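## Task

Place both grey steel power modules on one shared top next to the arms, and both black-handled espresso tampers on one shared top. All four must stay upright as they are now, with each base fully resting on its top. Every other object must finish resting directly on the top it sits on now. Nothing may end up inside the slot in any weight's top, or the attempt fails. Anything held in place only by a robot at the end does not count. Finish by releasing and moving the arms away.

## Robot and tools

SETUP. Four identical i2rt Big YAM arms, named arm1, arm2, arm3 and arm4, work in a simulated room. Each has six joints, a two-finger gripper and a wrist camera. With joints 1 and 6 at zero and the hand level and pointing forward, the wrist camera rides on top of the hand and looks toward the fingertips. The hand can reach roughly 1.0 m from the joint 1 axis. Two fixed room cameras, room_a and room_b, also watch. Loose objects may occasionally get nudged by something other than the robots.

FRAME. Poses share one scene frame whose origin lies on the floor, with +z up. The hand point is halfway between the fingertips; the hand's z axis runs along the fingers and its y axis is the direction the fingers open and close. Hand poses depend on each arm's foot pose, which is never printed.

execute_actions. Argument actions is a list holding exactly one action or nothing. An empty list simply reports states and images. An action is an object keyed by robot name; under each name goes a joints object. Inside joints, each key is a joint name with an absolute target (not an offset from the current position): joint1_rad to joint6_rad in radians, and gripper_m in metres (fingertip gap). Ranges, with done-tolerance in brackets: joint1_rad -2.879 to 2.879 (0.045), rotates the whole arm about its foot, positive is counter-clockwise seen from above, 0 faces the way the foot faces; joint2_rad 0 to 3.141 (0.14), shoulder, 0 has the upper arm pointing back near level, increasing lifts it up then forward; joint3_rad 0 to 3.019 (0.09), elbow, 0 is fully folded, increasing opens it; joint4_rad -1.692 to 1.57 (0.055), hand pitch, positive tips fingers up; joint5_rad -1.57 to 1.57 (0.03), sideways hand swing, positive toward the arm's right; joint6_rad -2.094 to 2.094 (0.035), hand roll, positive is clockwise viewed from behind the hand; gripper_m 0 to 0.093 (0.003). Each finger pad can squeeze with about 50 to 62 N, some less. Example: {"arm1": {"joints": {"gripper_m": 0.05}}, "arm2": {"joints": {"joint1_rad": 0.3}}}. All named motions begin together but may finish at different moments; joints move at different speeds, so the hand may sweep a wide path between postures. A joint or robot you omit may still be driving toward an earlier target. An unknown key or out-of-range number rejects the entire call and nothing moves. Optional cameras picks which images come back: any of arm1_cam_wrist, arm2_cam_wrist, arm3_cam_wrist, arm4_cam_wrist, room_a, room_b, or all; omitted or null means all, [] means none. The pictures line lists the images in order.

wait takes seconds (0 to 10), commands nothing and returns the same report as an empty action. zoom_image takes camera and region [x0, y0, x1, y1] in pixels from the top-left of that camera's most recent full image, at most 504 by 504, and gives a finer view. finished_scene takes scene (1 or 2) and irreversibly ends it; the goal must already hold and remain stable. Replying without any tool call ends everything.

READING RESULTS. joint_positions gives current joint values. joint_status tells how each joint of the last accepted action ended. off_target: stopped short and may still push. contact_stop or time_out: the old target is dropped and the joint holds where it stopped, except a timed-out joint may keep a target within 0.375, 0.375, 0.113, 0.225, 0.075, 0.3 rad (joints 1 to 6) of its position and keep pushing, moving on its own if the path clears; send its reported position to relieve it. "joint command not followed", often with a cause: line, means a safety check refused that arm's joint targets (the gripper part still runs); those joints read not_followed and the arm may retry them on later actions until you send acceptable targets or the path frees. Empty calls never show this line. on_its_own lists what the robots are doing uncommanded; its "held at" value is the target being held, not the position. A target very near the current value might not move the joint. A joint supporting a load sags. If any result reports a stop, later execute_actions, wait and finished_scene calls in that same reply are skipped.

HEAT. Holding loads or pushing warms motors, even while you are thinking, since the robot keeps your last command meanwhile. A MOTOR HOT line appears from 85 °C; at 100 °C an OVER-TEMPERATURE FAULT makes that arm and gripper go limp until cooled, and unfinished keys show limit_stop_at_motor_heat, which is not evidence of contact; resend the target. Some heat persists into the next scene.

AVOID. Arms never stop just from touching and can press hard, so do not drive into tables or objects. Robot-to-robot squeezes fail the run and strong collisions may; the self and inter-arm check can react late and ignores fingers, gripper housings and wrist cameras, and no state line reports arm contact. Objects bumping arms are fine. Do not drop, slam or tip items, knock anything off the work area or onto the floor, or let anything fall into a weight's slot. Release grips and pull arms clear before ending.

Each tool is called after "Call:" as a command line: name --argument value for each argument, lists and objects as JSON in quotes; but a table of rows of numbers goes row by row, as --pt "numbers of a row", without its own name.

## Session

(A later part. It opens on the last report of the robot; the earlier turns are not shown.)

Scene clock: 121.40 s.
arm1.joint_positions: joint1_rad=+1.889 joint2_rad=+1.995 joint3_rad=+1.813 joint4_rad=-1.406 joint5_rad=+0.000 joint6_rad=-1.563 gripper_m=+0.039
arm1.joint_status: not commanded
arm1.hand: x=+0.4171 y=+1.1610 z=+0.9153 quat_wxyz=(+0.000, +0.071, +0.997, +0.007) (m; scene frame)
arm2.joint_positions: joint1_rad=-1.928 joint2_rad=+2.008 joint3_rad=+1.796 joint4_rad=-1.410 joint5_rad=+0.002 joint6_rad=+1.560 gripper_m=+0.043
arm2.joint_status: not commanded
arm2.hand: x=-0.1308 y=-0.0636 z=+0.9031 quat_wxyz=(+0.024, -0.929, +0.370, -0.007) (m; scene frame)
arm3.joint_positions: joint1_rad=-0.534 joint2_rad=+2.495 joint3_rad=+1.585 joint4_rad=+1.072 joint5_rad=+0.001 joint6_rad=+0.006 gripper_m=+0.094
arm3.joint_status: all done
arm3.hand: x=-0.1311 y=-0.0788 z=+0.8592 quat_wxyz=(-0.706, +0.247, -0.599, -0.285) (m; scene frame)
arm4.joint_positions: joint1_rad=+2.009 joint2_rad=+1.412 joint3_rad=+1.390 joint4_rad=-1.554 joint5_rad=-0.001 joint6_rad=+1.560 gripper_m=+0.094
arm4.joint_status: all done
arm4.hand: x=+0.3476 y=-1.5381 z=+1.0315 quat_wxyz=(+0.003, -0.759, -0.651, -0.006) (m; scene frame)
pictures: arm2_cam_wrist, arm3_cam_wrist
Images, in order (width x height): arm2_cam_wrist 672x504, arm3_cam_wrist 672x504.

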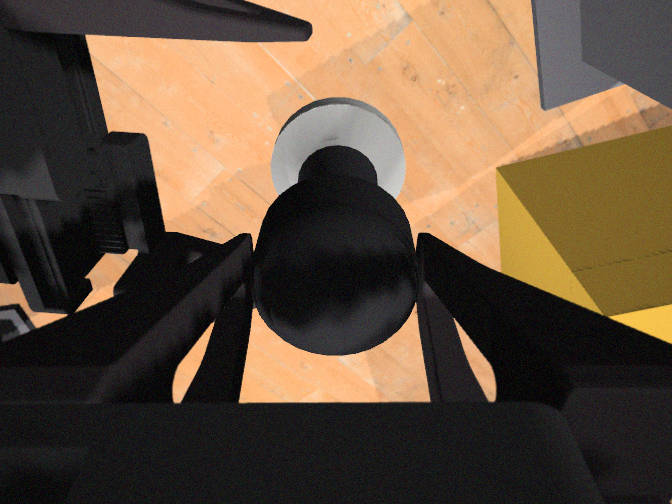

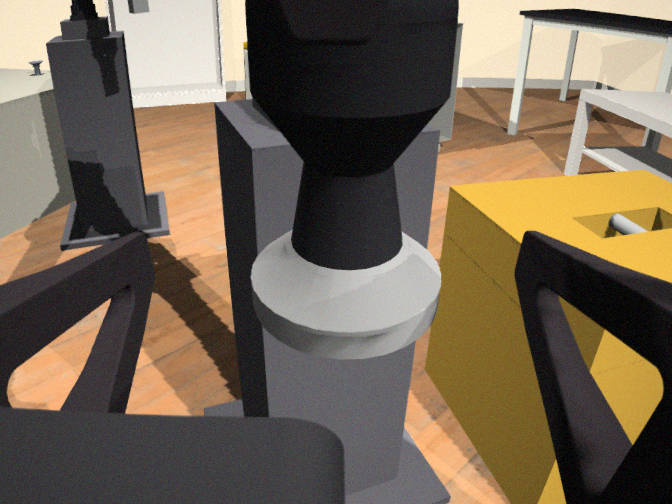

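Call:
execute_actions --actions '[{"arm3":{"joints":{"joint2_rad":2.545,"joint3_rad":1.73,"joint4_rad":0.99}}}]' --cameras '["arm3_cam_wrist","arm2_cam_wrist"]'

Scene clock: 135.70 s.
arm1.joint_positions: joint1_rad=+1.889 joint2_rad=+1.995 joint3_rad=+1.813 joint4_rad=-1.406 joint5_rad=+0.000 joint6_rad=-1.563 gripper_m=+0.039
arm1.joint_status: not commanded
arm1.hand: x=+0.4171 y=+1.1610 z=+0.9153 quat_wxyz=(+0.000, +0.071, +0.997, +0.007) (m; scene frame)
arm2.joint_positions: joint1_rad=-1.928 joint2_rad=+2.008 joint3_rad=+1.796 joint4_rad=-1.410 joint5_rad=+0.002 joint6_rad=+1.560 gripper_m=+0.043
arm2.joint_status: not commanded
arm2.hand: x=-0.1308 y=-0.0636 z=+0.9031 quat_wxyz=(+0.024, -0.929, +0.370, -0.007) (m; scene frame)
arm3.joint_positions: joint1_rad=-0.534 joint2_rad=+2.530 joint3_rad=+1.693 joint4_rad=+1.003 joint5_rad=+0.001 joint6_rad=+0.006 gripper_m=+0.094
arm3.joint_status: all done
arm3.hand: x=-0.1117 y=-0.0598 z=+0.8665 quat_wxyz=(-0.708, +0.246, -0.598, -0.286) (m; scene frame)
arm4.joint_positions: joint1_rad=+2.009 joint2_rad=+1.412 joint3_rad=+1.390 joint4_rad=-1.554 joint5_rad=-0.001 joint6_rad=+1.560 gripper_m=+0.094
arm4.joint_status: not commanded
arm4.hand: x=+0.3476 y=-1.5381 z=+1.0315 quat_wxyz=(+0.003, -0.759, -0.651, -0.006) (m; scene frame)
pictures: arm2_cam_wrist, arm3_cam_wrist
Images, in order (width x height): arm2_cam_wrist 672x504, arm3_cam_wrist 672x504.

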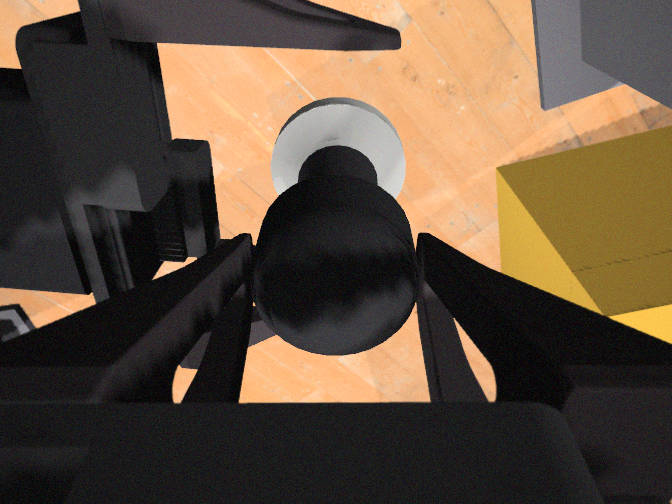

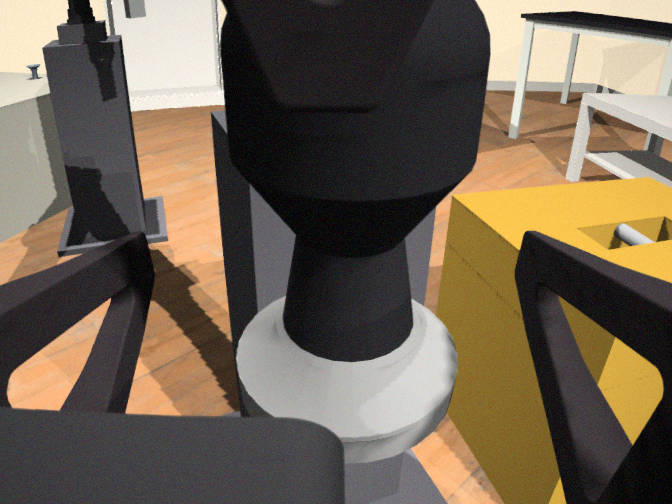

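Call:
execute_actions --actions '[{"arm3":{"joints":{"gripper_m":0}},"arm4":{"joints":{"joint1_rad":0.5,"joint6_rad":-0.82}}}]' --cameras '["arm3_cam_wrist"]'

Call:
execute_actions --actions '[{"arm2":{"joints":{"gripper_m":0.06}},"arm4":{"joints":{"joint1_rad":-0.3}}}]' --cameras '[]'

Call:
execute_actions --actions '[{"arm2":{"joints":{"joint2_rad":1.8,"joint4_rad":-1.6}}}]' --cameras '[]'

Call:
execute_actions --actions '[{"arm2":{"joints":{"joint1_rad":0,"joint2_rad":1.5,"joint3_rad":1.0,"joint4_rad":0,"joint6_rad":0,"gripper_m":0.093}},"arm3":{"joints":{"joint2_rad":2.35,"joint3_rad":1.2,"joint4_rad":1.38}}}]' --cameras '[]'

Call:
execute_actions --actions '[{"arm2":{"joints":{"joint1_rad":1.0,"joint2_rad":2.3,"joint3_rad":1.05,"joint4_rad":1.42}},"arm3":{"joints":{"joint1_rad":-2.43}}}]' --cameras '[]'

Call:
execute_actions --actions '[{"arm2":{"joints":{"joint1_rad":1.84}},"arm4":{"joints":{"joint1_rad":-1.346}}}]'

Scene clock: 156.40 s.
arm1.joint_positions: joint1_rad=+1.889 joint2_rad=+1.995 joint3_rad=+1.813 joint4_rad=-1.406 joint5_rad=+0.000 joint6_rad=-1.563 gripper_m=+0.039
arm1.joint_status: not commanded
arm1.hand: x=+0.4171 y=+1.1610 z=+0.9153 quat_wxyz=(+0.000, +0.071, +0.997, +0.007) (m; scene frame)
arm2.joint_positions: joint1_rad=-1.930 joint2_rad=+2.017 joint3_rad=+1.796 joint4_rad=-1.421 joint5_rad=+0.002 joint6_rad=+1.560 gripper_m=+0.043
arm2.joint_status: not commanded
arm2.hand: x=-0.1295 y=-0.0611 z=+0.8984 quat_wxyz=(+0.033, -0.928, +0.371, -0.011) (m; scene frame)
arm3.joint_positions: joint1_rad=-0.536 joint2_rad=+2.528 joint3_rad=+1.699 joint4_rad=+1.001 joint5_rad=+0.002 joint6_rad=+0.004 gripper_m=+0.026
arm3.joint_status: gripper_m off_target (ended at +0.026, target +0.000)
arm3.hand: x=-0.1090 y=-0.0603 z=+0.8706 quat_wxyz=(-0.710, +0.244, -0.596, -0.285) (m; scene frame)
arm4.joint_positions: joint1_rad=+0.500 joint2_rad=+1.412 joint3_rad=+1.390 joint4_rad=-1.554 joint5_rad=+0.001 joint6_rad=-0.810 gripper_m=+0.094
arm4.joint_status: all done
arm4.hand: x=-0.0984 y=-1.8789 z=+1.0239 quat_wxyz=(-0.001, -0.418, -0.909, -0.009) (m; scene frame)
pictures: arm3_cam_wrist
Images, in order (width x height): arm3_cam_wrist 672x504.

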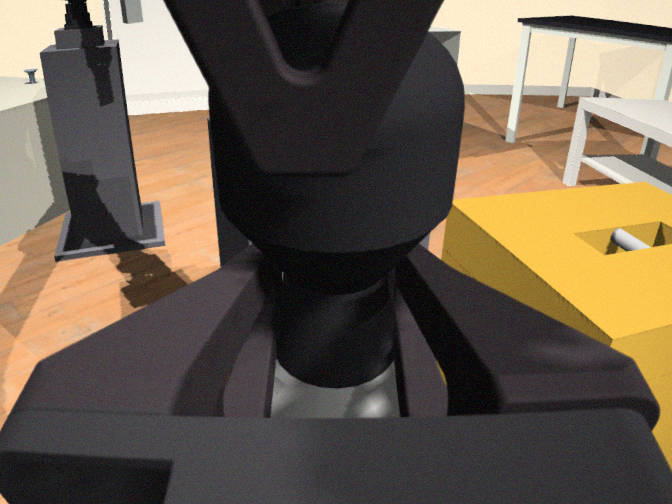

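Scene clock: 157.73 s.
arm1.joint_positions: joint1_rad=+1.889 joint2_rad=+1.995 joint3_rad=+1.813 joint4_rad=-1.406 joint5_rad=+0.000 joint6_rad=-1.563 gripper_m=+0.039
arm1.joint_status: not commanded
arm1.hand: x=+0.4171 y=+1.1610 z=+0.9153 quat_wxyz=(+0.000, +0.071, +0.997, +0.007) (m; scene frame)
arm2.joint_positions: joint1_rad=-1.930 joint2_rad=+2.012 joint3_rad=+1.796 joint4_rad=-1.421 joint5_rad=+0.002 joint6_rad=+1.560 gripper_m=+0.060
arm2.joint_status: all done
arm2.hand: x=-0.1295 y=-0.0611 z=+0.9013 quat_wxyz=(+0.030, -0.928, +0.371, -0.010) (m; scene frame)
arm3.joint_positions: joint1_rad=-0.536 joint2_rad=+2.565 joint3_rad=+1.699 joint4_rad=+0.984 joint5_rad=+0.002 joint6_rad=+0.004 gripper_m=+0.026
arm3.joint_status: not commanded
arm3.hand: x=-0.1108 y=-0.0627 z=+0.8346 quat_wxyz=(-0.694, +0.252, -0.615, -0.278) (m; scene frame)
arm4.joint_positions: joint1_rad=-0.299 joint2_rad=+1.412 joint3_rad=+1.390 joint4_rad=-1.554 joint5_rad=+0.000 joint6_rad=-0.812 gripper_m=+0.094
arm4.joint_status: all done
arm4.hand: x=-0.3775 y=-1.7257 z=+1.0228 quat_wxyz=(+0.000, -0.738, -0.675, -0.010) (m; scene frame)
pictures: none
No camera images: the call's "cameras" was empty. Leave "cameras" out to get every camera's image.

Scene clock: 159.07 s.
arm1.joint_positions: joint1_rad=+1.889 joint2_rad=+1.995 joint3_rad=+1.813 joint4_rad=-1.406 joint5_rad=+0.000 joint6_rad=-1.563 gripper_m=+0.039
arm1.joint_status: not commanded
arm1.hand: x=+0.4171 y=+1.1610 z=+0.9153 quat_wxyz=(+0.000, +0.071, +0.997, +0.007) (m; scene frame)
arm2.joint_positions: joint1_rad=-1.930 joint2_rad=+1.805 joint3_rad=+1.813 joint4_rad=-1.593 joint5_rad=+0.002 joint6_rad=+1.560 gripper_m=+0.060
arm2.joint_status: all done
arm2.hand: x=-0.0958 y=-0.0271 z=+1.0245 quat_wxyz=(+0.007, -0.929, +0.371, +0.000) (m; scene frame)
arm3.joint_positions: joint1_rad=-0.536 joint2_rad=+2.565 joint3_rad=+1.699 joint4_rad=+0.984 joint5_rad=+0.002 joint6_rad=+0.004 gripper_m=+0.026
arm3.joint_status: not commanded
arm3.hand: x=-0.1108 y=-0.0627 z=+0.8346 quat_wxyz=(-0.694, +0.252, -0.615, -0.278) (m; scene frame)
arm4.joint_positions: joint1_rad=-0.299 joint2_rad=+1.412 joint3_rad=+1.390 joint4_rad=-1.554 joint5_rad=+0.000 joint6_rad=-0.812 gripper_m=+0.094
arm4.joint_status: not commanded
arm4.hand: x=-0.3775 y=-1.7257 z=+1.0228 quat_wxyz=(+0.000, -0.738, -0.675, -0.010) (m; scene frame)
pictures: none
No camera images: the call's "cameras" was empty. Leave "cameras" out to get every camera's image.

Scene clock: 161.23 s.
arm1.joint_positions: joint1_rad=+1.889 joint2_rad=+1.995 joint3_rad=+1.813 joint4_rad=-1.406 joint5_rad=+0.000 joint6_rad=-1.563 gripper_m=+0.039
arm1.joint_status: not commanded
arm1.hand: x=+0.4171 y=+1.1610 z=+0.9153 quat_wxyz=(+0.000, +0.071, +0.997, +0.007) (m; scene frame)
arm2.joint_positions: joint1_rad=+0.002 joint2_rad=+1.513 joint3_rad=+1.007 joint4_rad=-0.020 joint5_rad=+0.001 joint6_rad=+0.012 gripper_m=+0.093
arm2.joint_status: all done
arm2.hand: x=+0.8540 y=+0.1240 z=+0.9843 quat_wxyz=(-0.487, -0.182, -0.848, +0.099) (m; scene frame)
arm3.joint_positions: joint1_rad=-0.536 joint2_rad=+2.373 joint3_rad=+1.178 joint4_rad=+1.339 joint5_rad=+0.002 joint6_rad=+0.004 gripper_m=+0.026
arm3.joint_status: all done
arm3.hand: x=-0.2135 y=-0.1622 z=+0.8420 quat_wxyz=(-0.702, +0.248, -0.606, -0.281) (m; scene frame)
arm4.joint_positions: joint1_rad=-0.299 joint2_rad=+1.412 joint3_rad=+1.390 joint4_rad=-1.554 joint5_rad=+0.000 joint6_rad=-0.812 gripper_m=+0.094
arm4.joint_status: not commanded
arm4.hand: x=-0.3775 y=-1.7257 z=+1.0228 quat_wxyz=(+0.000, -0.738, -0.675, -0.010) (m; scene frame)
pictures: none
No camera images: the call's "cameras" was empty. Leave "cameras" out to get every camera's image.

Scene clock: 163.37 s.
arm1.joint_positions: joint1_rad=+1.889 joint2_rad=+1.995 joint3_rad=+1.813 joint4_rad=-1.406 joint5_rad=+0.000 joint6_rad=-1.563 gripper_m=+0.039
arm1.joint_status: not commanded
arm1.hand: x=+0.4171 y=+1.1610 z=+0.9153 quat_wxyz=(+0.000, +0.071, +0.997, +0.007) (m; scene frame)
arm2.joint_positions: joint1_rad=+1.012 joint2_rad=+2.316 joint3_rad=+1.029 joint4_rad=+1.399 joint5_rad=-0.001 joint6_rad=+0.009 gripper_m=+0.093
arm2.joint_status: all done
arm2.hand: x=+0.8519 y=+0.7533 z=+0.8051 quat_wxyz=(-0.710, +0.193, -0.638, -0.224) (m; scene frame)
arm3.joint_positions: joint1_rad=-2.439 joint2_rad=+2.373 joint3_rad=+1.191 joint4_rad=+1.339 joint5_rad=+0.004 joint6_rad=+0.004 gripper_m=+0.026
arm3.joint_status: all done
arm3.hand: x=-0.4258 y=-1.3273 z=+0.8560 quat_wxyz=(-0.646, -0.349, -0.542, +0.408) (m; scene frame)
arm4.joint_positions: joint1_rad=-0.299 joint2_rad=+1.412 joint3_rad=+1.390 joint4_rad=-1.554 joint5_rad=+0.000 joint6_rad=-0.812 gripper_m=+0.094
arm4.joint_status: not commanded
arm4.hand: x=-0.3775 y=-1.7257 z=+1.0228 quat_wxyz=(+0.000, -0.738, -0.675, -0.010) (m; scene frame)
pictures: none
No camera images: the call's "cameras" was empty. Leave "cameras" out to get every camera's image.

Scene clock: 164.87 s.
arm1.joint_positions: joint1_rad=+1.889 joint2_rad=+1.995 joint3_rad=+1.813 joint4_rad=-1.406 joint5_rad=+0.000 joint6_rad=-1.563 gripper_m=+0.039
arm1.joint_status: not commanded
arm1.hand: x=+0.4171 y=+1.1610 z=+0.9153 quat_wxyz=(+0.000, +0.071, +0.997, +0.007) (m; scene frame)
arm2.joint_positions: joint1_rad=+1.853 joint2_rad=+2.316 joint3_rad=+1.035 joint4_rad=+1.399 joint5_rad=-0.001 joint6_rad=+0.009 gripper_m=+0.093
arm2.joint_status: all done
arm2.hand: x=+0.3790 y=+1.0461 z=+0.8091 quat_wxyz=(-0.559, +0.435, -0.502, -0.497) (m; scene frame)
arm3.joint_positions: joint1_rad=-2.439 joint2_rad=+2.373 joint3_rad=+1.191 joint4_rad=+1.339 joint5_rad=+0.004 joint6_rad=+0.004 gripper_m=+0.026
arm3.joint_status: not commanded
arm3.hand: x=-0.4258 y=-1.3273 z=+0.8560 quat_wxyz=(-0.646, -0.349, -0.542, +0.408) (m; scene frame)
arm4.joint_positions: joint1_rad=-1.345 joint2_rad=+1.412 joint3_rad=+1.390 joint4_rad=-1.554 joint5_rad=+0.000 joint6_rad=-0.812 gripper_m=+0.094
arm4.joint_status: all done
arm4.hand: x=-0.4373 y=-1.3210 z=+1.0262 quat_wxyz=(+0.002, -0.976, -0.217, -0.008) (m; scene frame)
pictures: arm1_cam_wrist, arm2_cam_wrist, arm3_cam_wrist, arm4_cam_wrist, room_a, room_b
Images, in order (width x height): arm1_cam_wrist 672x504, arm2_cam_wrist 672x504, arm3_cam_wrist 672x504, arm4_cam_wrist 672x504, room_a 672x504, room_b 672x504.

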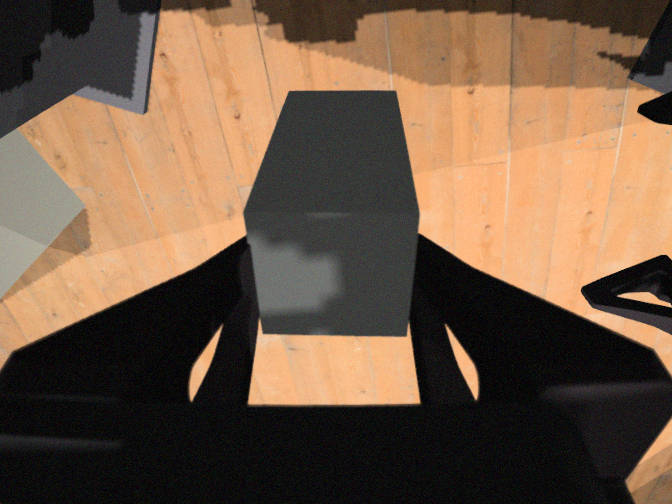

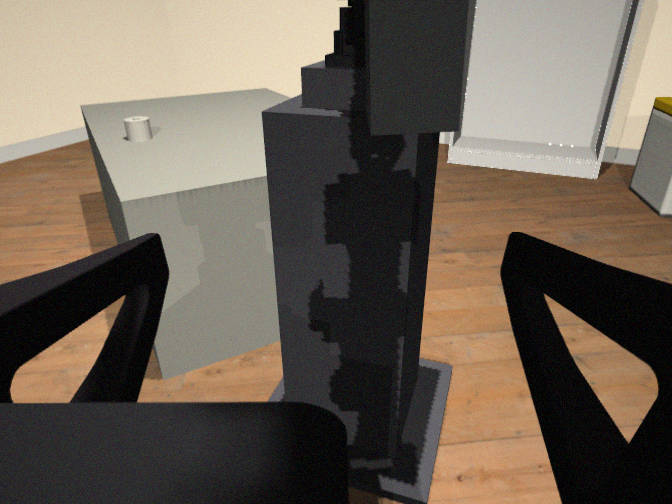

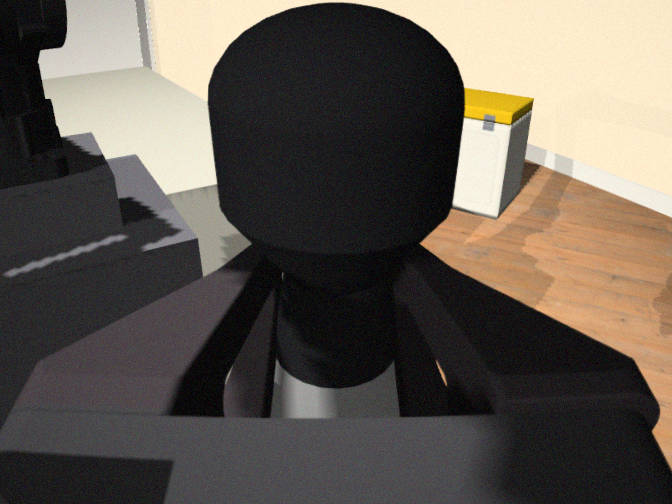

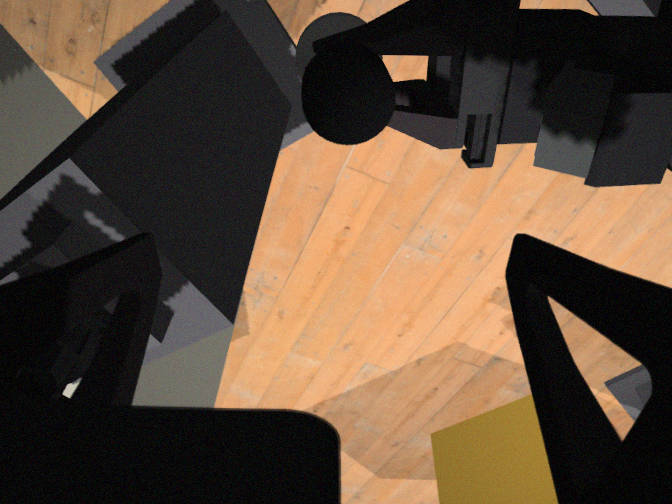

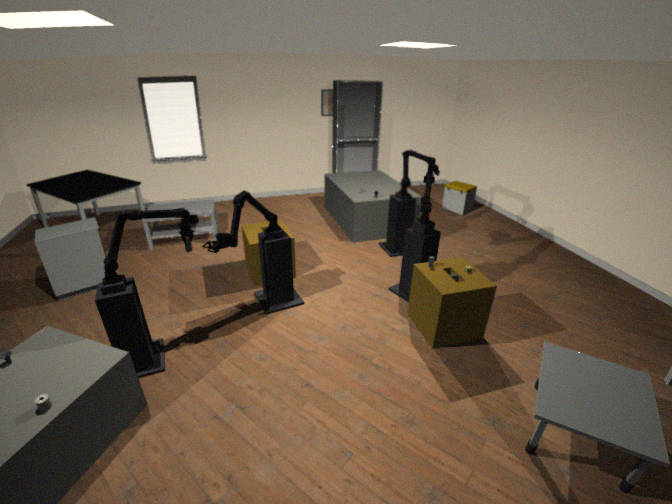

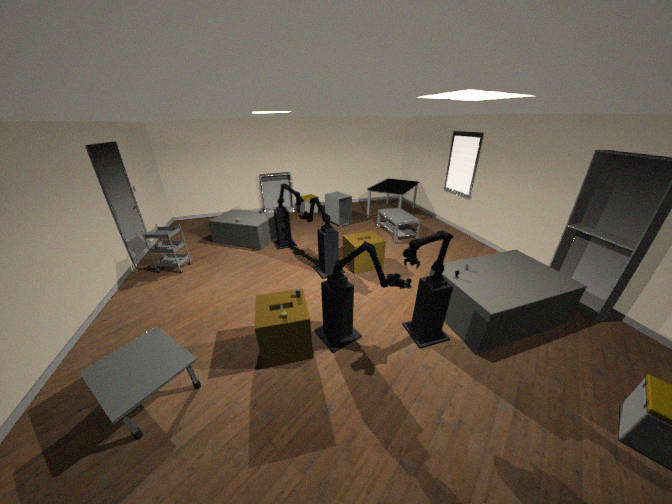

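Call:
execute_actions --actions '[{"arm2":{"joints":{"joint1_rad":1.8,"joint2_rad":2.41,"joint3_rad":1.49,"joint4_rad":1.11}},"arm4":{"joints":{"joint1_rad":-1.36,"joint2_rad":1.46,"joint3_rad":1.15,"joint4_rad":-1.25,"gripper_m":0.075}}}]' --cameras '["arm1_cam_wrist","arm2_cam_wrist","arm3_cam_wrist","arm4_cam_wrist"]'

Scene clock: 172.47 s.
arm1.joint_positions: joint1_rad=+1.889 joint2_rad=+1.995 joint3_rad=+1.813 joint4_rad=-1.406 joint5_rad=+0.000 joint6_rad=-1.563 gripper_m=+0.039
arm1.joint_status: not commanded
arm1.hand: x=+0.4171 y=+1.1610 z=+0.9153 quat_wxyz=(+0.000, +0.071, +0.997, +0.007) (m; scene frame)
arm2.joint_positions: joint1_rad=+1.805 joint2_rad=+2.416 joint3_rad=+1.455 joint4_rad=+1.117 joint5_rad=-0.001 joint6_rad=+0.009 gripper_m=+0.093
arm2.joint_status: all done
arm2.hand: x=+0.4346 y=+1.1691 z=+0.8394 quat_wxyz=(-0.580, +0.413, -0.501, -0.492) (m; scene frame)
arm3.joint_positions: joint1_rad=-2.439 joint2_rad=+2.373 joint3_rad=+1.191 joint4_rad=+1.339 joint5_rad=+0.004 joint6_rad=+0.004 gripper_m=+0.026
arm3.joint_status: not commanded
arm3.hand: x=-0.4258 y=-1.3273 z=+0.8560 quat_wxyz=(-0.646, -0.349, -0.542, +0.408) (m; scene frame)
arm4.joint_positions: joint1_rad=-1.347 joint2_rad=+1.453 joint3_rad=+1.147 joint4_rad=-1.267 joint5_rad=+0.000 joint6_rad=-0.812 gripper_m=+0.075
arm4.joint_status: all done
arm4.hand: x=-0.4351 y=-1.3198 z=+0.9191 quat_wxyz=(+0.003, -0.976, -0.216, -0.007) (m; scene frame)
pictures: arm1_cam_wrist, arm2_cam_wrist, arm3_cam_wrist, arm4_cam_wrist
Images, in order (width x height): arm1_cam_wrist 672x504, arm2_cam_wrist 672x504, arm3_cam_wrist 672x504, arm4_cam_wrist 672x504.

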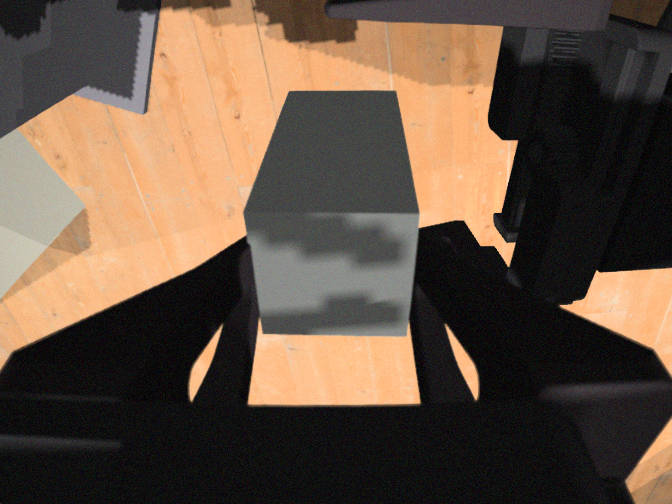

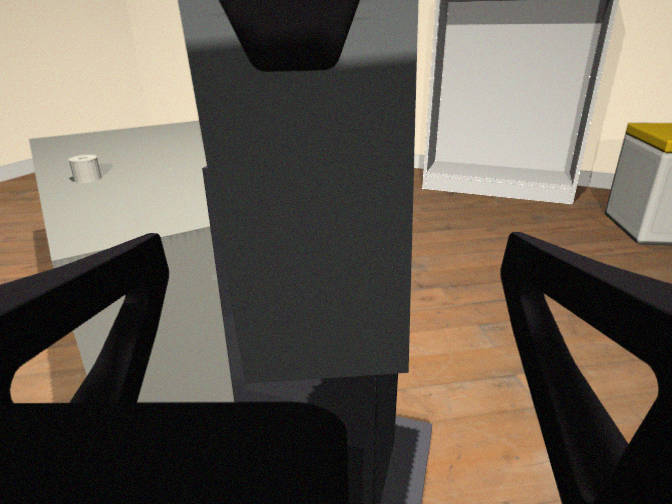

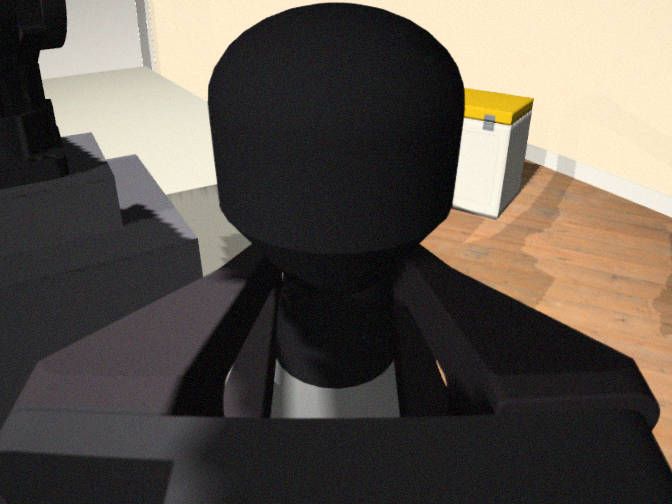

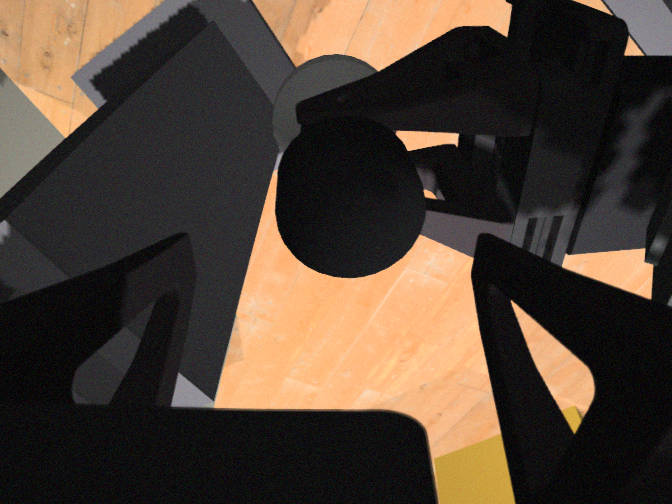

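Call:
execute_actions --actions '[{"arm2":{"joints":{"joint1_rad":1.825,"joint3_rad":1.53}},"arm4":{"joints":{"joint2_rad":1.505,"joint3_rad":1.105,"joint4_rad":-1.165}}}]' --cameras '[]'

Call:
execute_actions --actions '[{"arm2":{"joints":{"gripper_m":0}},"arm4":{"joints":{"gripper_m":0}}}]' --cameras '["arm2_cam_wrist","arm3_cam_wrist","arm4_cam_wrist"]'

Scene clock: 177.60 s.
arm1.joint_positions: joint1_rad=+1.889 joint2_rad=+1.995 joint3_rad=+1.813 joint4_rad=-1.406 joint5_rad=+0.000 joint6_rad=-1.563 gripper_m=+0.039
arm1.joint_status: not commanded
arm1.hand: x=+0.4171 y=+1.1610 z=+0.9153 quat_wxyz=(+0.000, +0.071, +0.997, +0.007) (m; scene frame)
arm2.joint_positions: joint1_rad=+1.810 joint2_rad=+2.416 joint3_rad=+1.484 joint4_rad=+1.116 joint5_rad=-0.001 joint6_rad=+0.009 gripper_m=+0.093
arm2.joint_status: all done
arm2.hand: x=+0.4314 y=+1.1775 z=+0.8524 quat_wxyz=(-0.585, +0.408, -0.492, -0.499) (m; scene frame)
arm3.joint_positions: joint1_rad=-2.439 joint2_rad=+2.373 joint3_rad=+1.191 joint4_rad=+1.339 joint5_rad=+0.004 joint6_rad=+0.004 gripper_m=+0.026
arm3.joint_status: not commanded
arm3.hand: x=-0.4258 y=-1.3273 z=+0.8560 quat_wxyz=(-0.646, -0.349, -0.542, +0.408) (m; scene frame)
arm4.joint_positions: joint1_rad=-1.347 joint2_rad=+1.488 joint3_rad=+1.109 joint4_rad=-1.182 joint5_rad=+0.000 joint6_rad=-0.812 gripper_m=+0.075
arm4.joint_status: all done
arm4.hand: x=-0.4414 y=-1.3169 z=+0.8917 quat_wxyz=(+0.007, -0.976, -0.216, -0.002) (m; scene frame)
pictures: none
No camera images: the call's "cameras" was empty. Leave "cameras" out to get every camera's image.

Scene clock: 178.30 s.
arm1.joint_positions: joint1_rad=+1.889 joint2_rad=+1.995 joint3_rad=+1.813 joint4_rad=-1.406 joint5_rad=+0.002 joint6_rad=-1.560 gripper_m=+0.039
arm1.joint_status: not commanded
arm1.hand: x=+0.4161 y=+1.1611 z=+0.9153 quat_wxyz=(-0.002, +0.073, +0.997, +0.007) (m; scene frame)
arm2.joint_positions: joint1_rad=+1.811 joint2_rad=+2.416 joint3_rad=+1.484 joint4_rad=+1.115 joint5_rad=-0.004 joint6_rad=+0.005 gripper_m=+0.040
arm2.joint_status: gripper_m off_target (ended at +0.040, target +0.000)
arm2.hand: x=+0.4307 y=+1.1777 z=+0.8523 quat_wxyz=(-0.586, +0.410, -0.490, -0.498) (m; scene frame)
arm3.joint_positions: joint1_rad=-2.439 joint2_rad=+2.373 joint3_rad=+1.190 joint4_rad=+1.341 joint5_rad=+0.004 joint6_rad=+0.004 gripper_m=+0.026
arm3.joint_status: not commanded
arm3.hand: x=-0.4260 y=-1.3269 z=+0.8560 quat_wxyz=(-0.646, -0.349, -0.542, +0.409) (m; scene frame)
arm4.joint_positions: joint1_rad=-1.347 joint2_rad=+1.488 joint3_rad=+1.109 joint4_rad=-1.182 joint5_rad=+0.000 joint6_rad=-0.812 gripper_m=+0.043
arm4.joint_status: gripper_m off_target (ended at +0.043, target +0.000)
arm4.hand: x=-0.4414 y=-1.3167 z=+0.8917 quat_wxyz=(+0.006, -0.976, -0.216, -0.001) (m; scene frame)
pictures: arm2_cam_wrist, arm3_cam_wrist, arm4_cam_wrist
Images, in order (width x height): arm2_cam_wrist 672x504, arm3_cam_wrist 672x504, arm4_cam_wrist 672x504.

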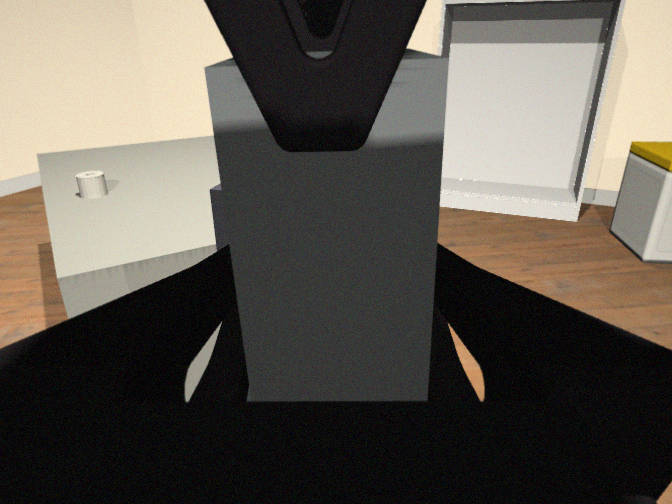

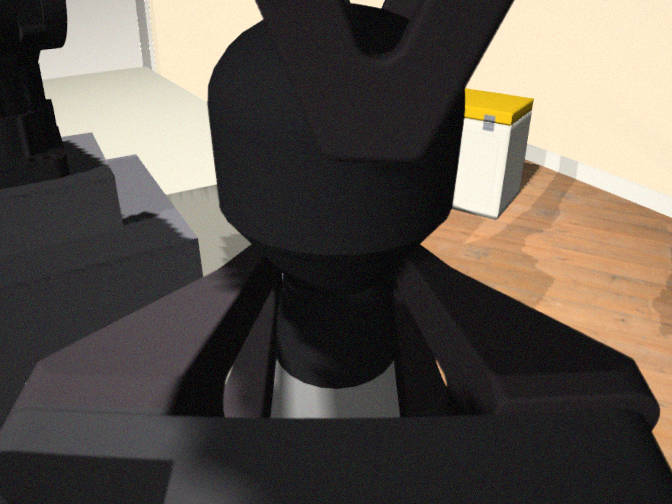

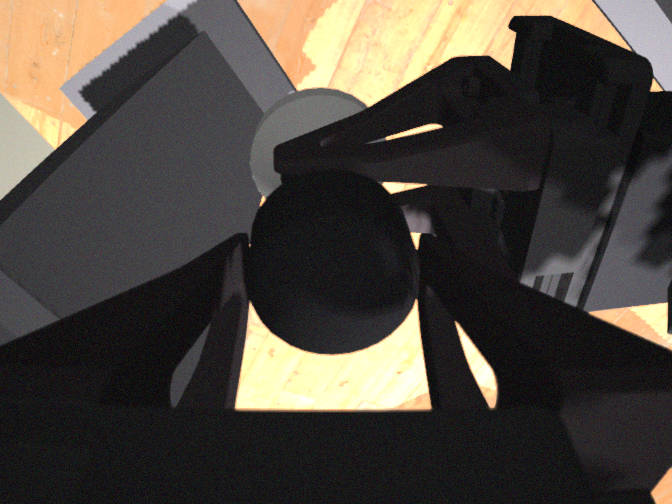

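Call:
execute_actions --actions '[{"arm1":{"joints":{"gripper_m":0.06}},"arm3":{"joints":{"gripper_m":0.093}}}]' --cameras '[]'

Call:
execute_actions --actions '[{"arm1":{"joints":{"joint2_rad":1.5,"joint4_rad":-1.6}},"arm3":{"joints":{"joint3_rad":0.9,"joint2_rad":2.3,"joint4_rad":1.5}}}]' --cameras '[]'

Call:
execute_actions --actions '[{"arm2":{"joints":{"joint1_rad":0}},"arm4":{"joints":{"joint1_rad":1.4}},"arm3":{"joints":{"joint2_rad":1.5}}}]' --cameras '[]'

Call:
execute_actions --actions '[{"arm2":{"joints":{"joint1_rad":-1.2}},"arm4":{"joints":{"joint2_rad":2.17,"joint3_rad":1.33,"joint4_rad":-0.69,"joint6_rad":0}},"arm3":{"joints":{"joint1_rad":-0.51,"joint2_rad":1.8,"joint3_rad":2.1,"joint4_rad":-1.6,"joint6_rad":1.57,"gripper_m":0.075}}}]' --cameras '[]'

Call:
execute_actions --actions '[{"arm2":{"joints":{"joint1_rad":-1.925}},"arm3":{"joints":{"joint2_rad":2.05}}}]' --cameras '["arm2_cam_wrist","arm3_cam_wrist","arm4_cam_wrist","room_b"]'

Scene clock: 193.40 s.
arm1.joint_positions: joint1_rad=+1.889 joint2_rad=+1.995 joint3_rad=+1.813 joint4_rad=-1.406 joint5_rad=+0.002 joint6_rad=-1.562 gripper_m=+0.060
arm1.joint_status: all done
arm1.hand: x=+0.4161 y=+1.1611 z=+0.9153 quat_wxyz=(-0.002, +0.072, +0.997, +0.007) (m; scene frame)
arm2.joint_positions: joint1_rad=+1.811 joint2_rad=+2.421 joint3_rad=+1.484 joint4_rad=+1.107 joint5_rad=-0.004 joint6_rad=+0.005 gripper_m=+0.040
arm2.joint_status: not commanded
arm2.hand: x=+0.4307 y=+1.1777 z=+0.8463 quat_wxyz=(-0.582, +0.414, -0.494, -0.495) (m; scene frame)
arm3.joint_positions: joint1_rad=-2.439 joint2_rad=+2.371 joint3_rad=+1.190 joint4_rad=+1.357 joint5_rad=+0.002 joint6_rad=+0.004 gripper_m=+0.093
arm3.joint_status: all done
arm3.hand: x=-0.4258 y=-1.3262 z=+0.8613 quat_wxyz=(-0.651, -0.345, -0.536, +0.411) (m; scene frame)
arm4.joint_positions: joint1_rad=-1.348 joint2_rad=+1.492 joint3_rad=+1.102 joint4_rad=-1.180 joint5_rad=-0.001 joint6_rad=-0.812 gripper_m=+0.043
arm4.joint_status: not commanded
arm4.hand: x=-0.4389 y=-1.3176 z=+0.8875 quat_wxyz=(+0.003, -0.976, -0.216, -0.005) (m; scene frame)
pictures: none
No camera images: the call's "cameras" was empty. Leave "cameras" out to get every camera's image.

Scene clock: 195.13 s.
arm1.joint_positions: joint1_rad=+1.889 joint2_rad=+1.500 joint3_rad=+1.847 joint4_rad=-1.587 joint5_rad=+0.001 joint6_rad=-1.564 gripper_m=+0.060
arm1.joint_status: all done
arm1.hand: x=+0.4317 y=+1.2700 z=+1.1927 quat_wxyz=(-0.012, +0.070, +0.984, -0.166) (m; scene frame)
arm2.joint_positions: joint1_rad=+1.813 joint2_rad=+2.451 joint3_rad=+1.519 joint4_rad=+1.100 joint5_rad=-0.003 joint6_rad=+0.005 gripper_m=+0.039
arm2.joint_status: not commanded
arm2.hand: x=+0.4301 y=+1.1853 z=+0.8370 quat_wxyz=(-0.581, +0.414, -0.495, -0.495) (m; scene frame)
arm3.joint_positions: joint1_rad=-2.439 joint2_rad=+2.299 joint3_rad=+0.894 joint4_rad=+1.480 joint5_rad=+0.002 joint6_rad=+0.004 gripper_m=+0.093
arm3.joint_status: all done
arm3.hand: x=-0.4660 y=-1.2402 z=+0.8347 quat_wxyz=(-0.623, -0.365, -0.568, +0.394) (m; scene frame)
arm4.joint_positions: joint1_rad=-1.348 joint2_rad=+1.492 joint3_rad=+1.102 joint4_rad=-1.180 joint5_rad=-0.001 joint6_rad=-0.812 gripper_m=+0.043
arm4.joint_status: not commanded
arm4.hand: x=-0.4389 y=-1.3176 z=+0.8875 quat_wxyz=(+0.003, -0.976, -0.216, -0.005) (m; scene frame)
pictures: none
No camera images: the call's "cameras" was empty. Leave "cameras" out to get every camera's image.

Scene clock: 197.60 s.
arm1.joint_positions: joint1_rad=+1.889 joint2_rad=+1.500 joint3_rad=+1.847 joint4_rad=-1.587 joint5_rad=+0.001 joint6_rad=-1.564 gripper_m=+0.060
arm1.joint_status: not commanded
arm1.hand: x=+0.4317 y=+1.2700 z=+1.1927 quat_wxyz=(-0.012, +0.070, +0.984, -0.166) (m; scene frame)
arm2.joint_positions: joint1_rad=-0.013 joint2_rad=+2.451 joint3_rad=+1.519 joint4_rad=+1.100 joint5_rad=+0.004 joint6_rad=+0.005 gripper_m=+0.039
arm2.joint_status: all done
arm2.hand: x=+1.0434 y=+0.0278 z=+0.8335 quat_wxyz=(-0.745, -0.139, -0.632, +0.160) (m; scene frame)
arm3.joint_positions: joint1_rad=-2.439 joint2_rad=+1.489 joint3_rad=+0.894 joint4_rad=+1.493 joint5_rad=+0.002 joint6_rad=+0.004 gripper_m=+0.093
arm3.joint_status: all done
arm3.hand: x=-0.5144 y=-1.1410 z=+1.3157 quat_wxyz=(-0.800, -0.177, -0.272, +0.505) (m; scene frame)
arm4.joint_positions: joint1_rad=+1.402 joint2_rad=+1.499 joint3_rad=+1.102 joint4_rad=-1.168 joint5_rad=-0.002 joint6_rad=-0.812 gripper_m=+0.043
arm4.joint_status: all done
arm4.hand: x=+0.2435 y=-1.7595 z=+0.8868 quat_wxyz=(-0.007, +0.021, -1.000, -0.004) (m; scene frame)
pictures: none
No camera images: the call's "cameras" was empty. Leave "cameras" out to get every camera's image.

Scene clock: 200.03 s.
arm1.joint_positions: joint1_rad=+1.889 joint2_rad=+1.500 joint3_rad=+1.847 joint4_rad=-1.587 joint5_rad=+0.001 joint6_rad=-1.564 gripper_m=+0.060
arm1.joint_status: not commanded
arm1.hand: x=+0.4317 y=+1.2700 z=+1.1927 quat_wxyz=(-0.012, +0.070, +0.984, -0.166) (m; scene frame)
arm2.joint_positions: joint1_rad=-1.199 joint2_rad=+2.451 joint3_rad=+1.519 joint4_rad=+1.100 joint5_rad=+0.002 joint6_rad=+0.005 gripper_m=+0.039
arm2.joint_status: all done
arm2.hand: x=+0.2561 y=-0.4567 z=+0.8360 quat_wxyz=(-0.529, -0.466, -0.447, +0.551) (m; scene frame)
arm3.joint_positions: joint1_rad=-0.502 joint2_rad=+1.821 joint3_rad=+2.053 joint4_rad=-1.587 joint5_rad=-0.002 joint6_rad=+1.562 gripper_m=+0.075
arm3.joint_status: all done
arm3.hand: x=-0.3166 y=-0.2275 z=+1.1451 quat_wxyz=(-0.045, -0.367, -0.924, -0.097) (m; scene frame)
arm4.joint_positions: joint1_rad=+1.408 joint2_rad=+2.119 joint3_rad=+1.333 joint4_rad=-0.697 joint5_rad=+0.006 joint6_rad=-0.015 gripper_m=+0.044
arm4.joint_status: all done
arm4.hand: x=+0.3565 y=-1.8622 z=+0.6707 quat_wxyz=(-0.042, -0.365, -0.930, +0.013) (m; scene frame)
pictures: none
No camera images: the call's "cameras" was empty. Leave "cameras" out to get every camera's image.

Scene clock: 201.93 s.
arm1.joint_positions: joint1_rad=+1.889 joint2_rad=+1.500 joint3_rad=+1.847 joint4_rad=-1.587 joint5_rad=+0.001 joint6_rad=-1.564 gripper_m=+0.060
arm1.joint_status: not commanded
arm1.hand: x=+0.4317 y=+1.2700 z=+1.1927 quat_wxyz=(-0.012, +0.070, +0.984, -0.166) (m; scene frame)
arm2.joint_positions: joint1_rad=-1.912 joint2_rad=+2.451 joint3_rad=+1.519 joint4_rad=+1.100 joint5_rad=+0.001 joint6_rad=+0.005 gripper_m=+0.039
arm2.joint_status: all done
arm2.hand: x=-0.2765 y=-0.2327 z=+0.8383 quat_wxyz=(-0.304, -0.592, -0.256, +0.701) (m; scene frame)
arm3.joint_positions: joint1_rad=-0.502 joint2_rad=+2.068 joint3_rad=+2.075 joint4_rad=-1.590 joint5_rad=-0.002 joint6_rad=+1.562 gripper_m=+0.075
arm3.joint_status: all done
arm3.hand: x=-0.2909 y=-0.2032 z=+1.0046 quat_wxyz=(-0.002, -0.370, -0.929, +0.008) (m; scene frame)
arm4.joint_positions: joint1_rad=+1.408 joint2_rad=+2.119 joint3_rad=+1.333 joint4_rad=-0.697 joint5_rad=+0.006 joint6_rad=-0.015 gripper_m=+0.044
arm4.joint_status: not commanded
arm4.hand: x=+0.3565 y=-1.8622 z=+0.6707 quat_wxyz=(-0.042, -0.365, -0.930, +0.013) (m; scene frame)
pictures: arm2_cam_wrist, arm3_cam_wrist, arm4_cam_wrist, room_b
Images, in order (width x height): arm2_cam_wrist 672x504, arm3_cam_wrist 672x504, arm4_cam_wrist 672x504, room_b 672x504.

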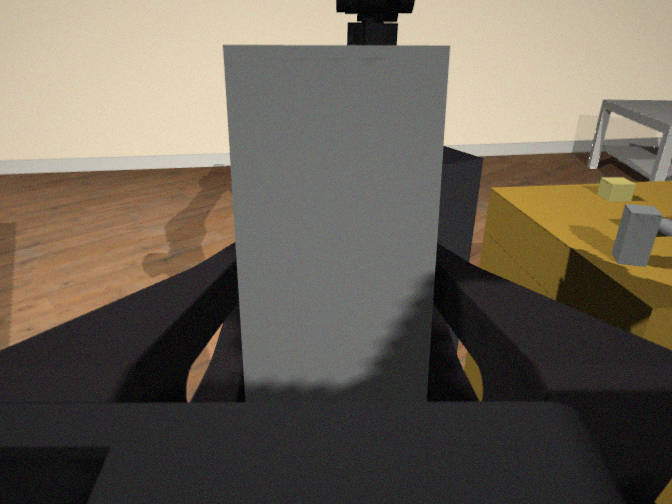

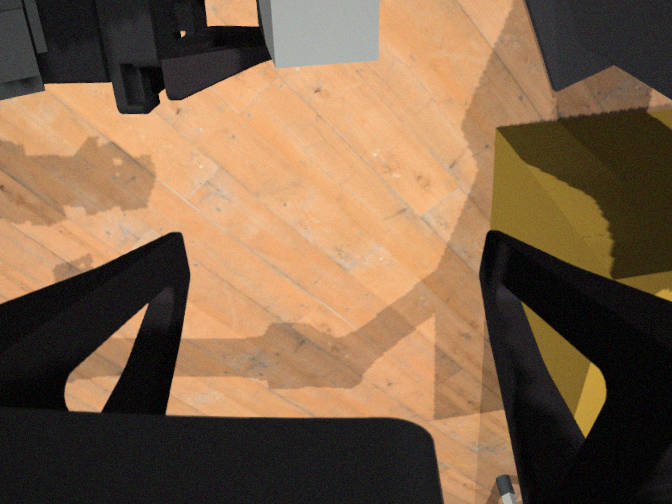

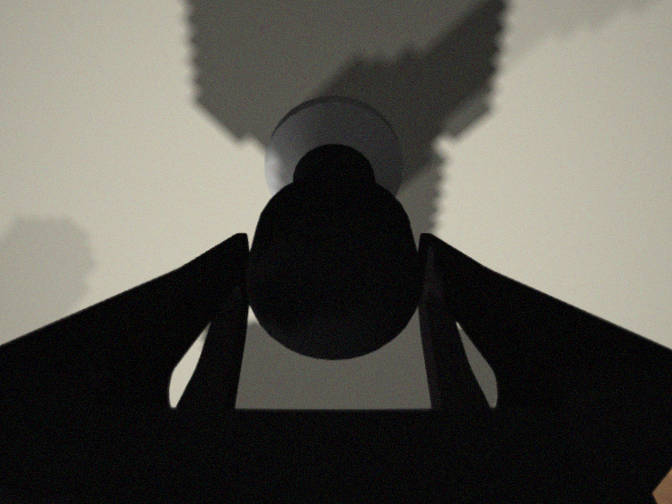

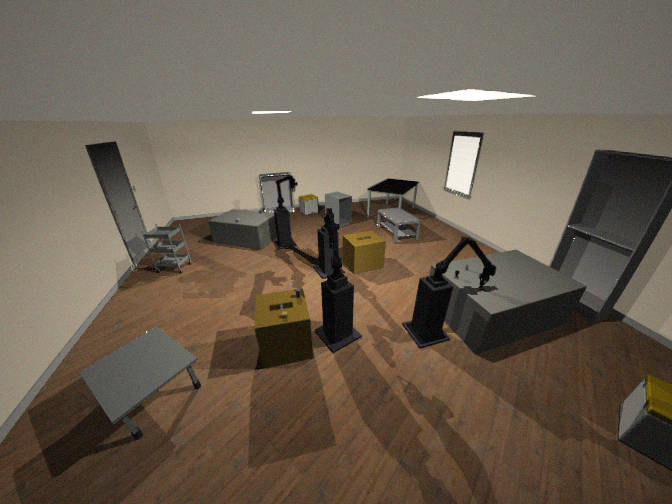

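Call:
execute_actions --actions '[{"arm4":{"joints":{"joint2_rad":2.1,"gripper_m":0.093}},"arm3":{"joints":{"joint1_rad":-0.56,"joint3_rad":1.93,"joint4_rad":-1.42,"gripper_m":0.085}}}]' --cameras '["arm2_cam_wrist","arm3_cam_wrist","arm4_cam_wrist"]'

Scene clock: 207.63 s.
arm1.joint_positions: joint1_rad=+1.889 joint2_rad=+1.500 joint3_rad=+1.847 joint4_rad=-1.587 joint5_rad=+0.001 joint6_rad=-1.564 gripper_m=+0.060
arm1.joint_status: not commanded
arm1.hand: x=+0.4317 y=+1.2700 z=+1.1927 quat_wxyz=(-0.012, +0.070, +0.984, -0.166) (m; scene frame)
arm2.joint_positions: joint1_rad=-1.912 joint2_rad=+2.451 joint3_rad=+1.519 joint4_rad=+1.100 joint5_rad=+0.001 joint6_rad=+0.005 gripper_m=+0.039
arm2.joint_status: not commanded
arm2.hand: x=-0.2765 y=-0.2327 z=+0.8383 quat_wxyz=(-0.304, -0.592, -0.256, +0.701) (m; scene frame)
arm3.joint_positions: joint1_rad=-0.564 joint2_rad=+2.055 joint3_rad=+1.919 joint4_rad=-1.433 joint5_rad=-0.002 joint6_rad=+1.562 gripper_m=+0.085
arm3.joint_status: all done
arm3.hand: x=-0.2658 y=-0.2352 z=+0.9534 quat_wxyz=(-0.005, -0.398, -0.917, +0.002) (m; scene frame)
arm4.joint_positions: joint1_rad=+1.408 joint2_rad=+2.116 joint3_rad=+1.333 joint4_rad=-0.697 joint5_rad=+0.002 joint6_rad=-0.010 gripper_m=+0.093
arm4.joint_status: all done
arm4.hand: x=+0.3575 y=-1.8623 z=+0.6723 quat_wxyz=(-0.044, -0.368, -0.929, +0.012) (m; scene frame)
pictures: arm2_cam_wrist, arm3_cam_wrist, arm4_cam_wrist
Images, in order (width x height): arm2_cam_wrist 672x504, arm3_cam_wrist 672x504, arm4_cam_wrist 672x504.

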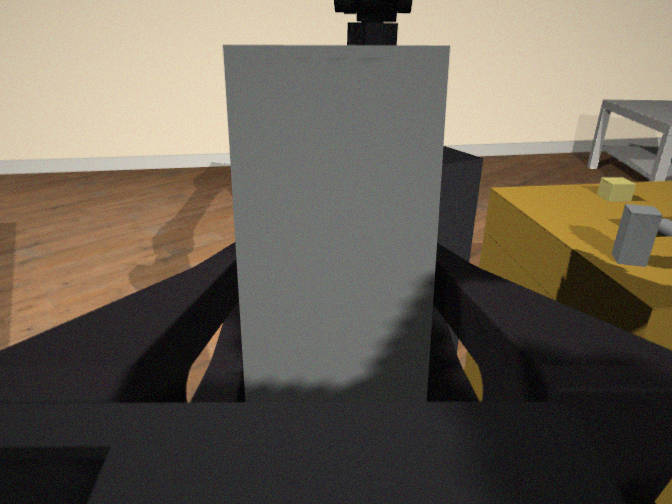

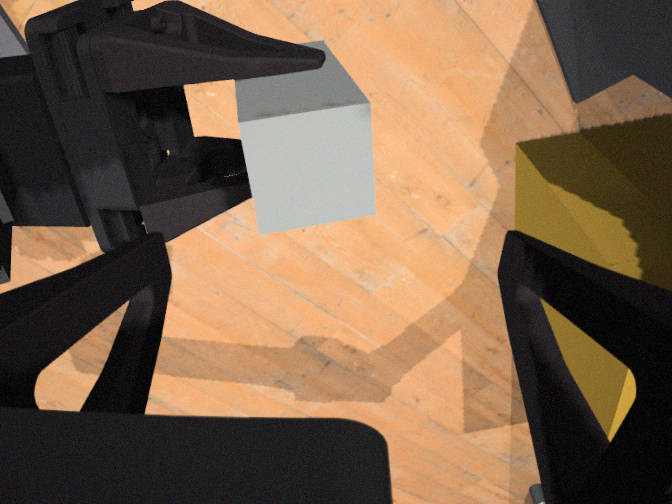

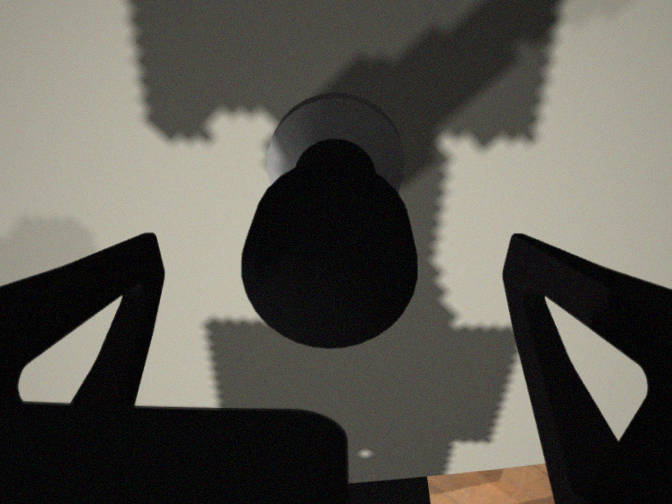

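Call:
execute_actions --actions '[{"arm4":{"joints":{"joint2_rad":1.5,"joint4_rad":-1.2}},"arm3":{"joints":{"joint2_rad":2.095,"joint3_rad":1.85,"joint4_rad":-1.29,"joint6_rad":1.45,"gripper_m":0.075}}}]' --cameras '[]'

Call:
execute_actions --actions '[{"arm3":{"joints":{"gripper_m":0}}}]' --cameras '["arm2_cam_wrist","arm3_cam_wrist"]'

Scene clock: 213.60 s.
arm1.joint_positions: joint1_rad=+1.889 joint2_rad=+1.500 joint3_rad=+1.847 joint4_rad=-1.587 joint5_rad=+0.001 joint6_rad=-1.564 gripper_m=+0.060
arm1.joint_status: not commanded
arm1.hand: x=+0.4317 y=+1.2700 z=+1.1927 quat_wxyz=(-0.012, +0.070, +0.984, -0.166) (m; scene frame)
arm2.joint_positions: joint1_rad=-1.912 joint2_rad=+2.451 joint3_rad=+1.519 joint4_rad=+1.100 joint5_rad=+0.001 joint6_rad=+0.005 gripper_m=+0.039
arm2.joint_status: not commanded
arm2.hand: x=-0.2765 y=-0.2327 z=+0.8383 quat_wxyz=(-0.304, -0.592, -0.256, +0.701) (m; scene frame)
arm3.joint_positions: joint1_rad=-0.564 joint2_rad=+2.090 joint3_rad=+1.842 joint4_rad=-1.304 joint5_rad=-0.002 joint6_rad=+1.459 gripper_m=+0.075
arm3.joint_status: all done
arm3.hand: x=-0.2605 y=-0.2311 z=+0.9037 quat_wxyz=(-0.009, -0.350, -0.937, -0.006) (m; scene frame)
arm4.joint_positions: joint1_rad=+1.408 joint2_rad=+1.476 joint3_rad=+1.327 joint4_rad=-1.182 joint5_rad=+0.002 joint6_rad=-0.010 gripper_m=+0.093
arm4.joint_status: all done
arm4.hand: x=+0.2970 y=-1.8103 z=+0.9857 quat_wxyz=(-0.113, -0.366, -0.923, +0.040) (m; scene frame)
pictures: none
No camera images: the call's "cameras" was empty. Leave "cameras" out to get every camera's image.

Scene clock: 214.27 s.
arm1.joint_positions: joint1_rad=+1.889 joint2_rad=+1.500 joint3_rad=+1.847 joint4_rad=-1.587 joint5_rad=+0.001 joint6_rad=-1.564 gripper_m=+0.060
arm1.joint_status: not commanded
arm1.hand: x=+0.4317 y=+1.2700 z=+1.1927 quat_wxyz=(-0.012, +0.070, +0.984, -0.166) (m; scene frame)
arm2.joint_positions: joint1_rad=-1.912 joint2_rad=+2.451 joint3_rad=+1.519 joint4_rad=+1.098 joint5_rad=+0.001 joint6_rad=+0.005 gripper_m=+0.039
arm2.joint_status: not commanded
arm2.hand: x=-0.2766 y=-0.2328 z=+0.8380 quat_wxyz=(-0.304, -0.592, -0.256, +0.701) (m; scene frame)
arm3.joint_positions: joint1_rad=-0.564 joint2_rad=+2.090 joint3_rad=+1.842 joint4_rad=-1.303 joint5_rad=-0.002 joint6_rad=+1.458 gripper_m=+0.039
arm3.joint_status: gripper_m off_target (ended at +0.039, target +0.000)
arm3.hand: x=-0.2603 y=-0.2309 z=+0.9037 quat_wxyz=(-0.009, -0.350, -0.937, -0.006) (m; scene frame)
arm4.joint_positions: joint1_rad=+1.408 joint2_rad=+1.476 joint3_rad=+1.327 joint4_rad=-1.182 joint5_rad=+0.002 joint6_rad=-0.010 gripper_m=+0.093
arm4.joint_status: not commanded
arm4.hand: x=+0.2970 y=-1.8103 z=+0.9857 quat_wxyz=(-0.113, -0.366, -0.923, +0.040) (m; scene frame)
pictures: arm2_cam_wrist, arm3_cam_wrist
Images, in order (width x height): arm2_cam_wrist 672x504, arm3_cam_wrist 672x504.

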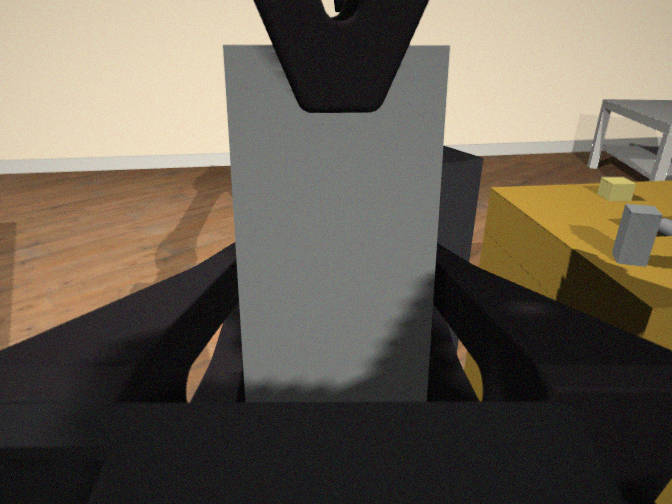

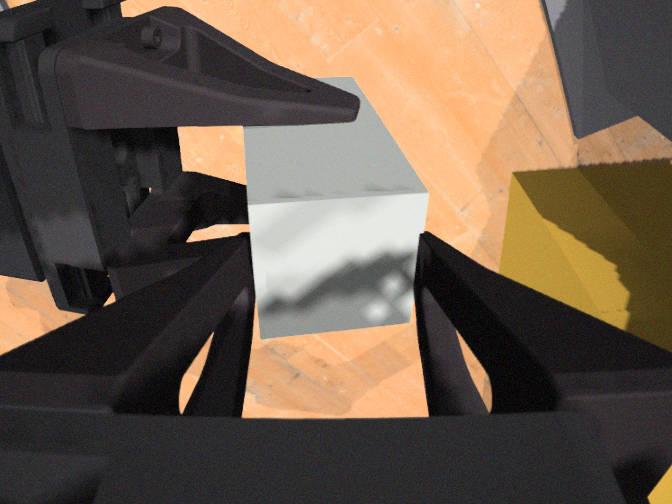

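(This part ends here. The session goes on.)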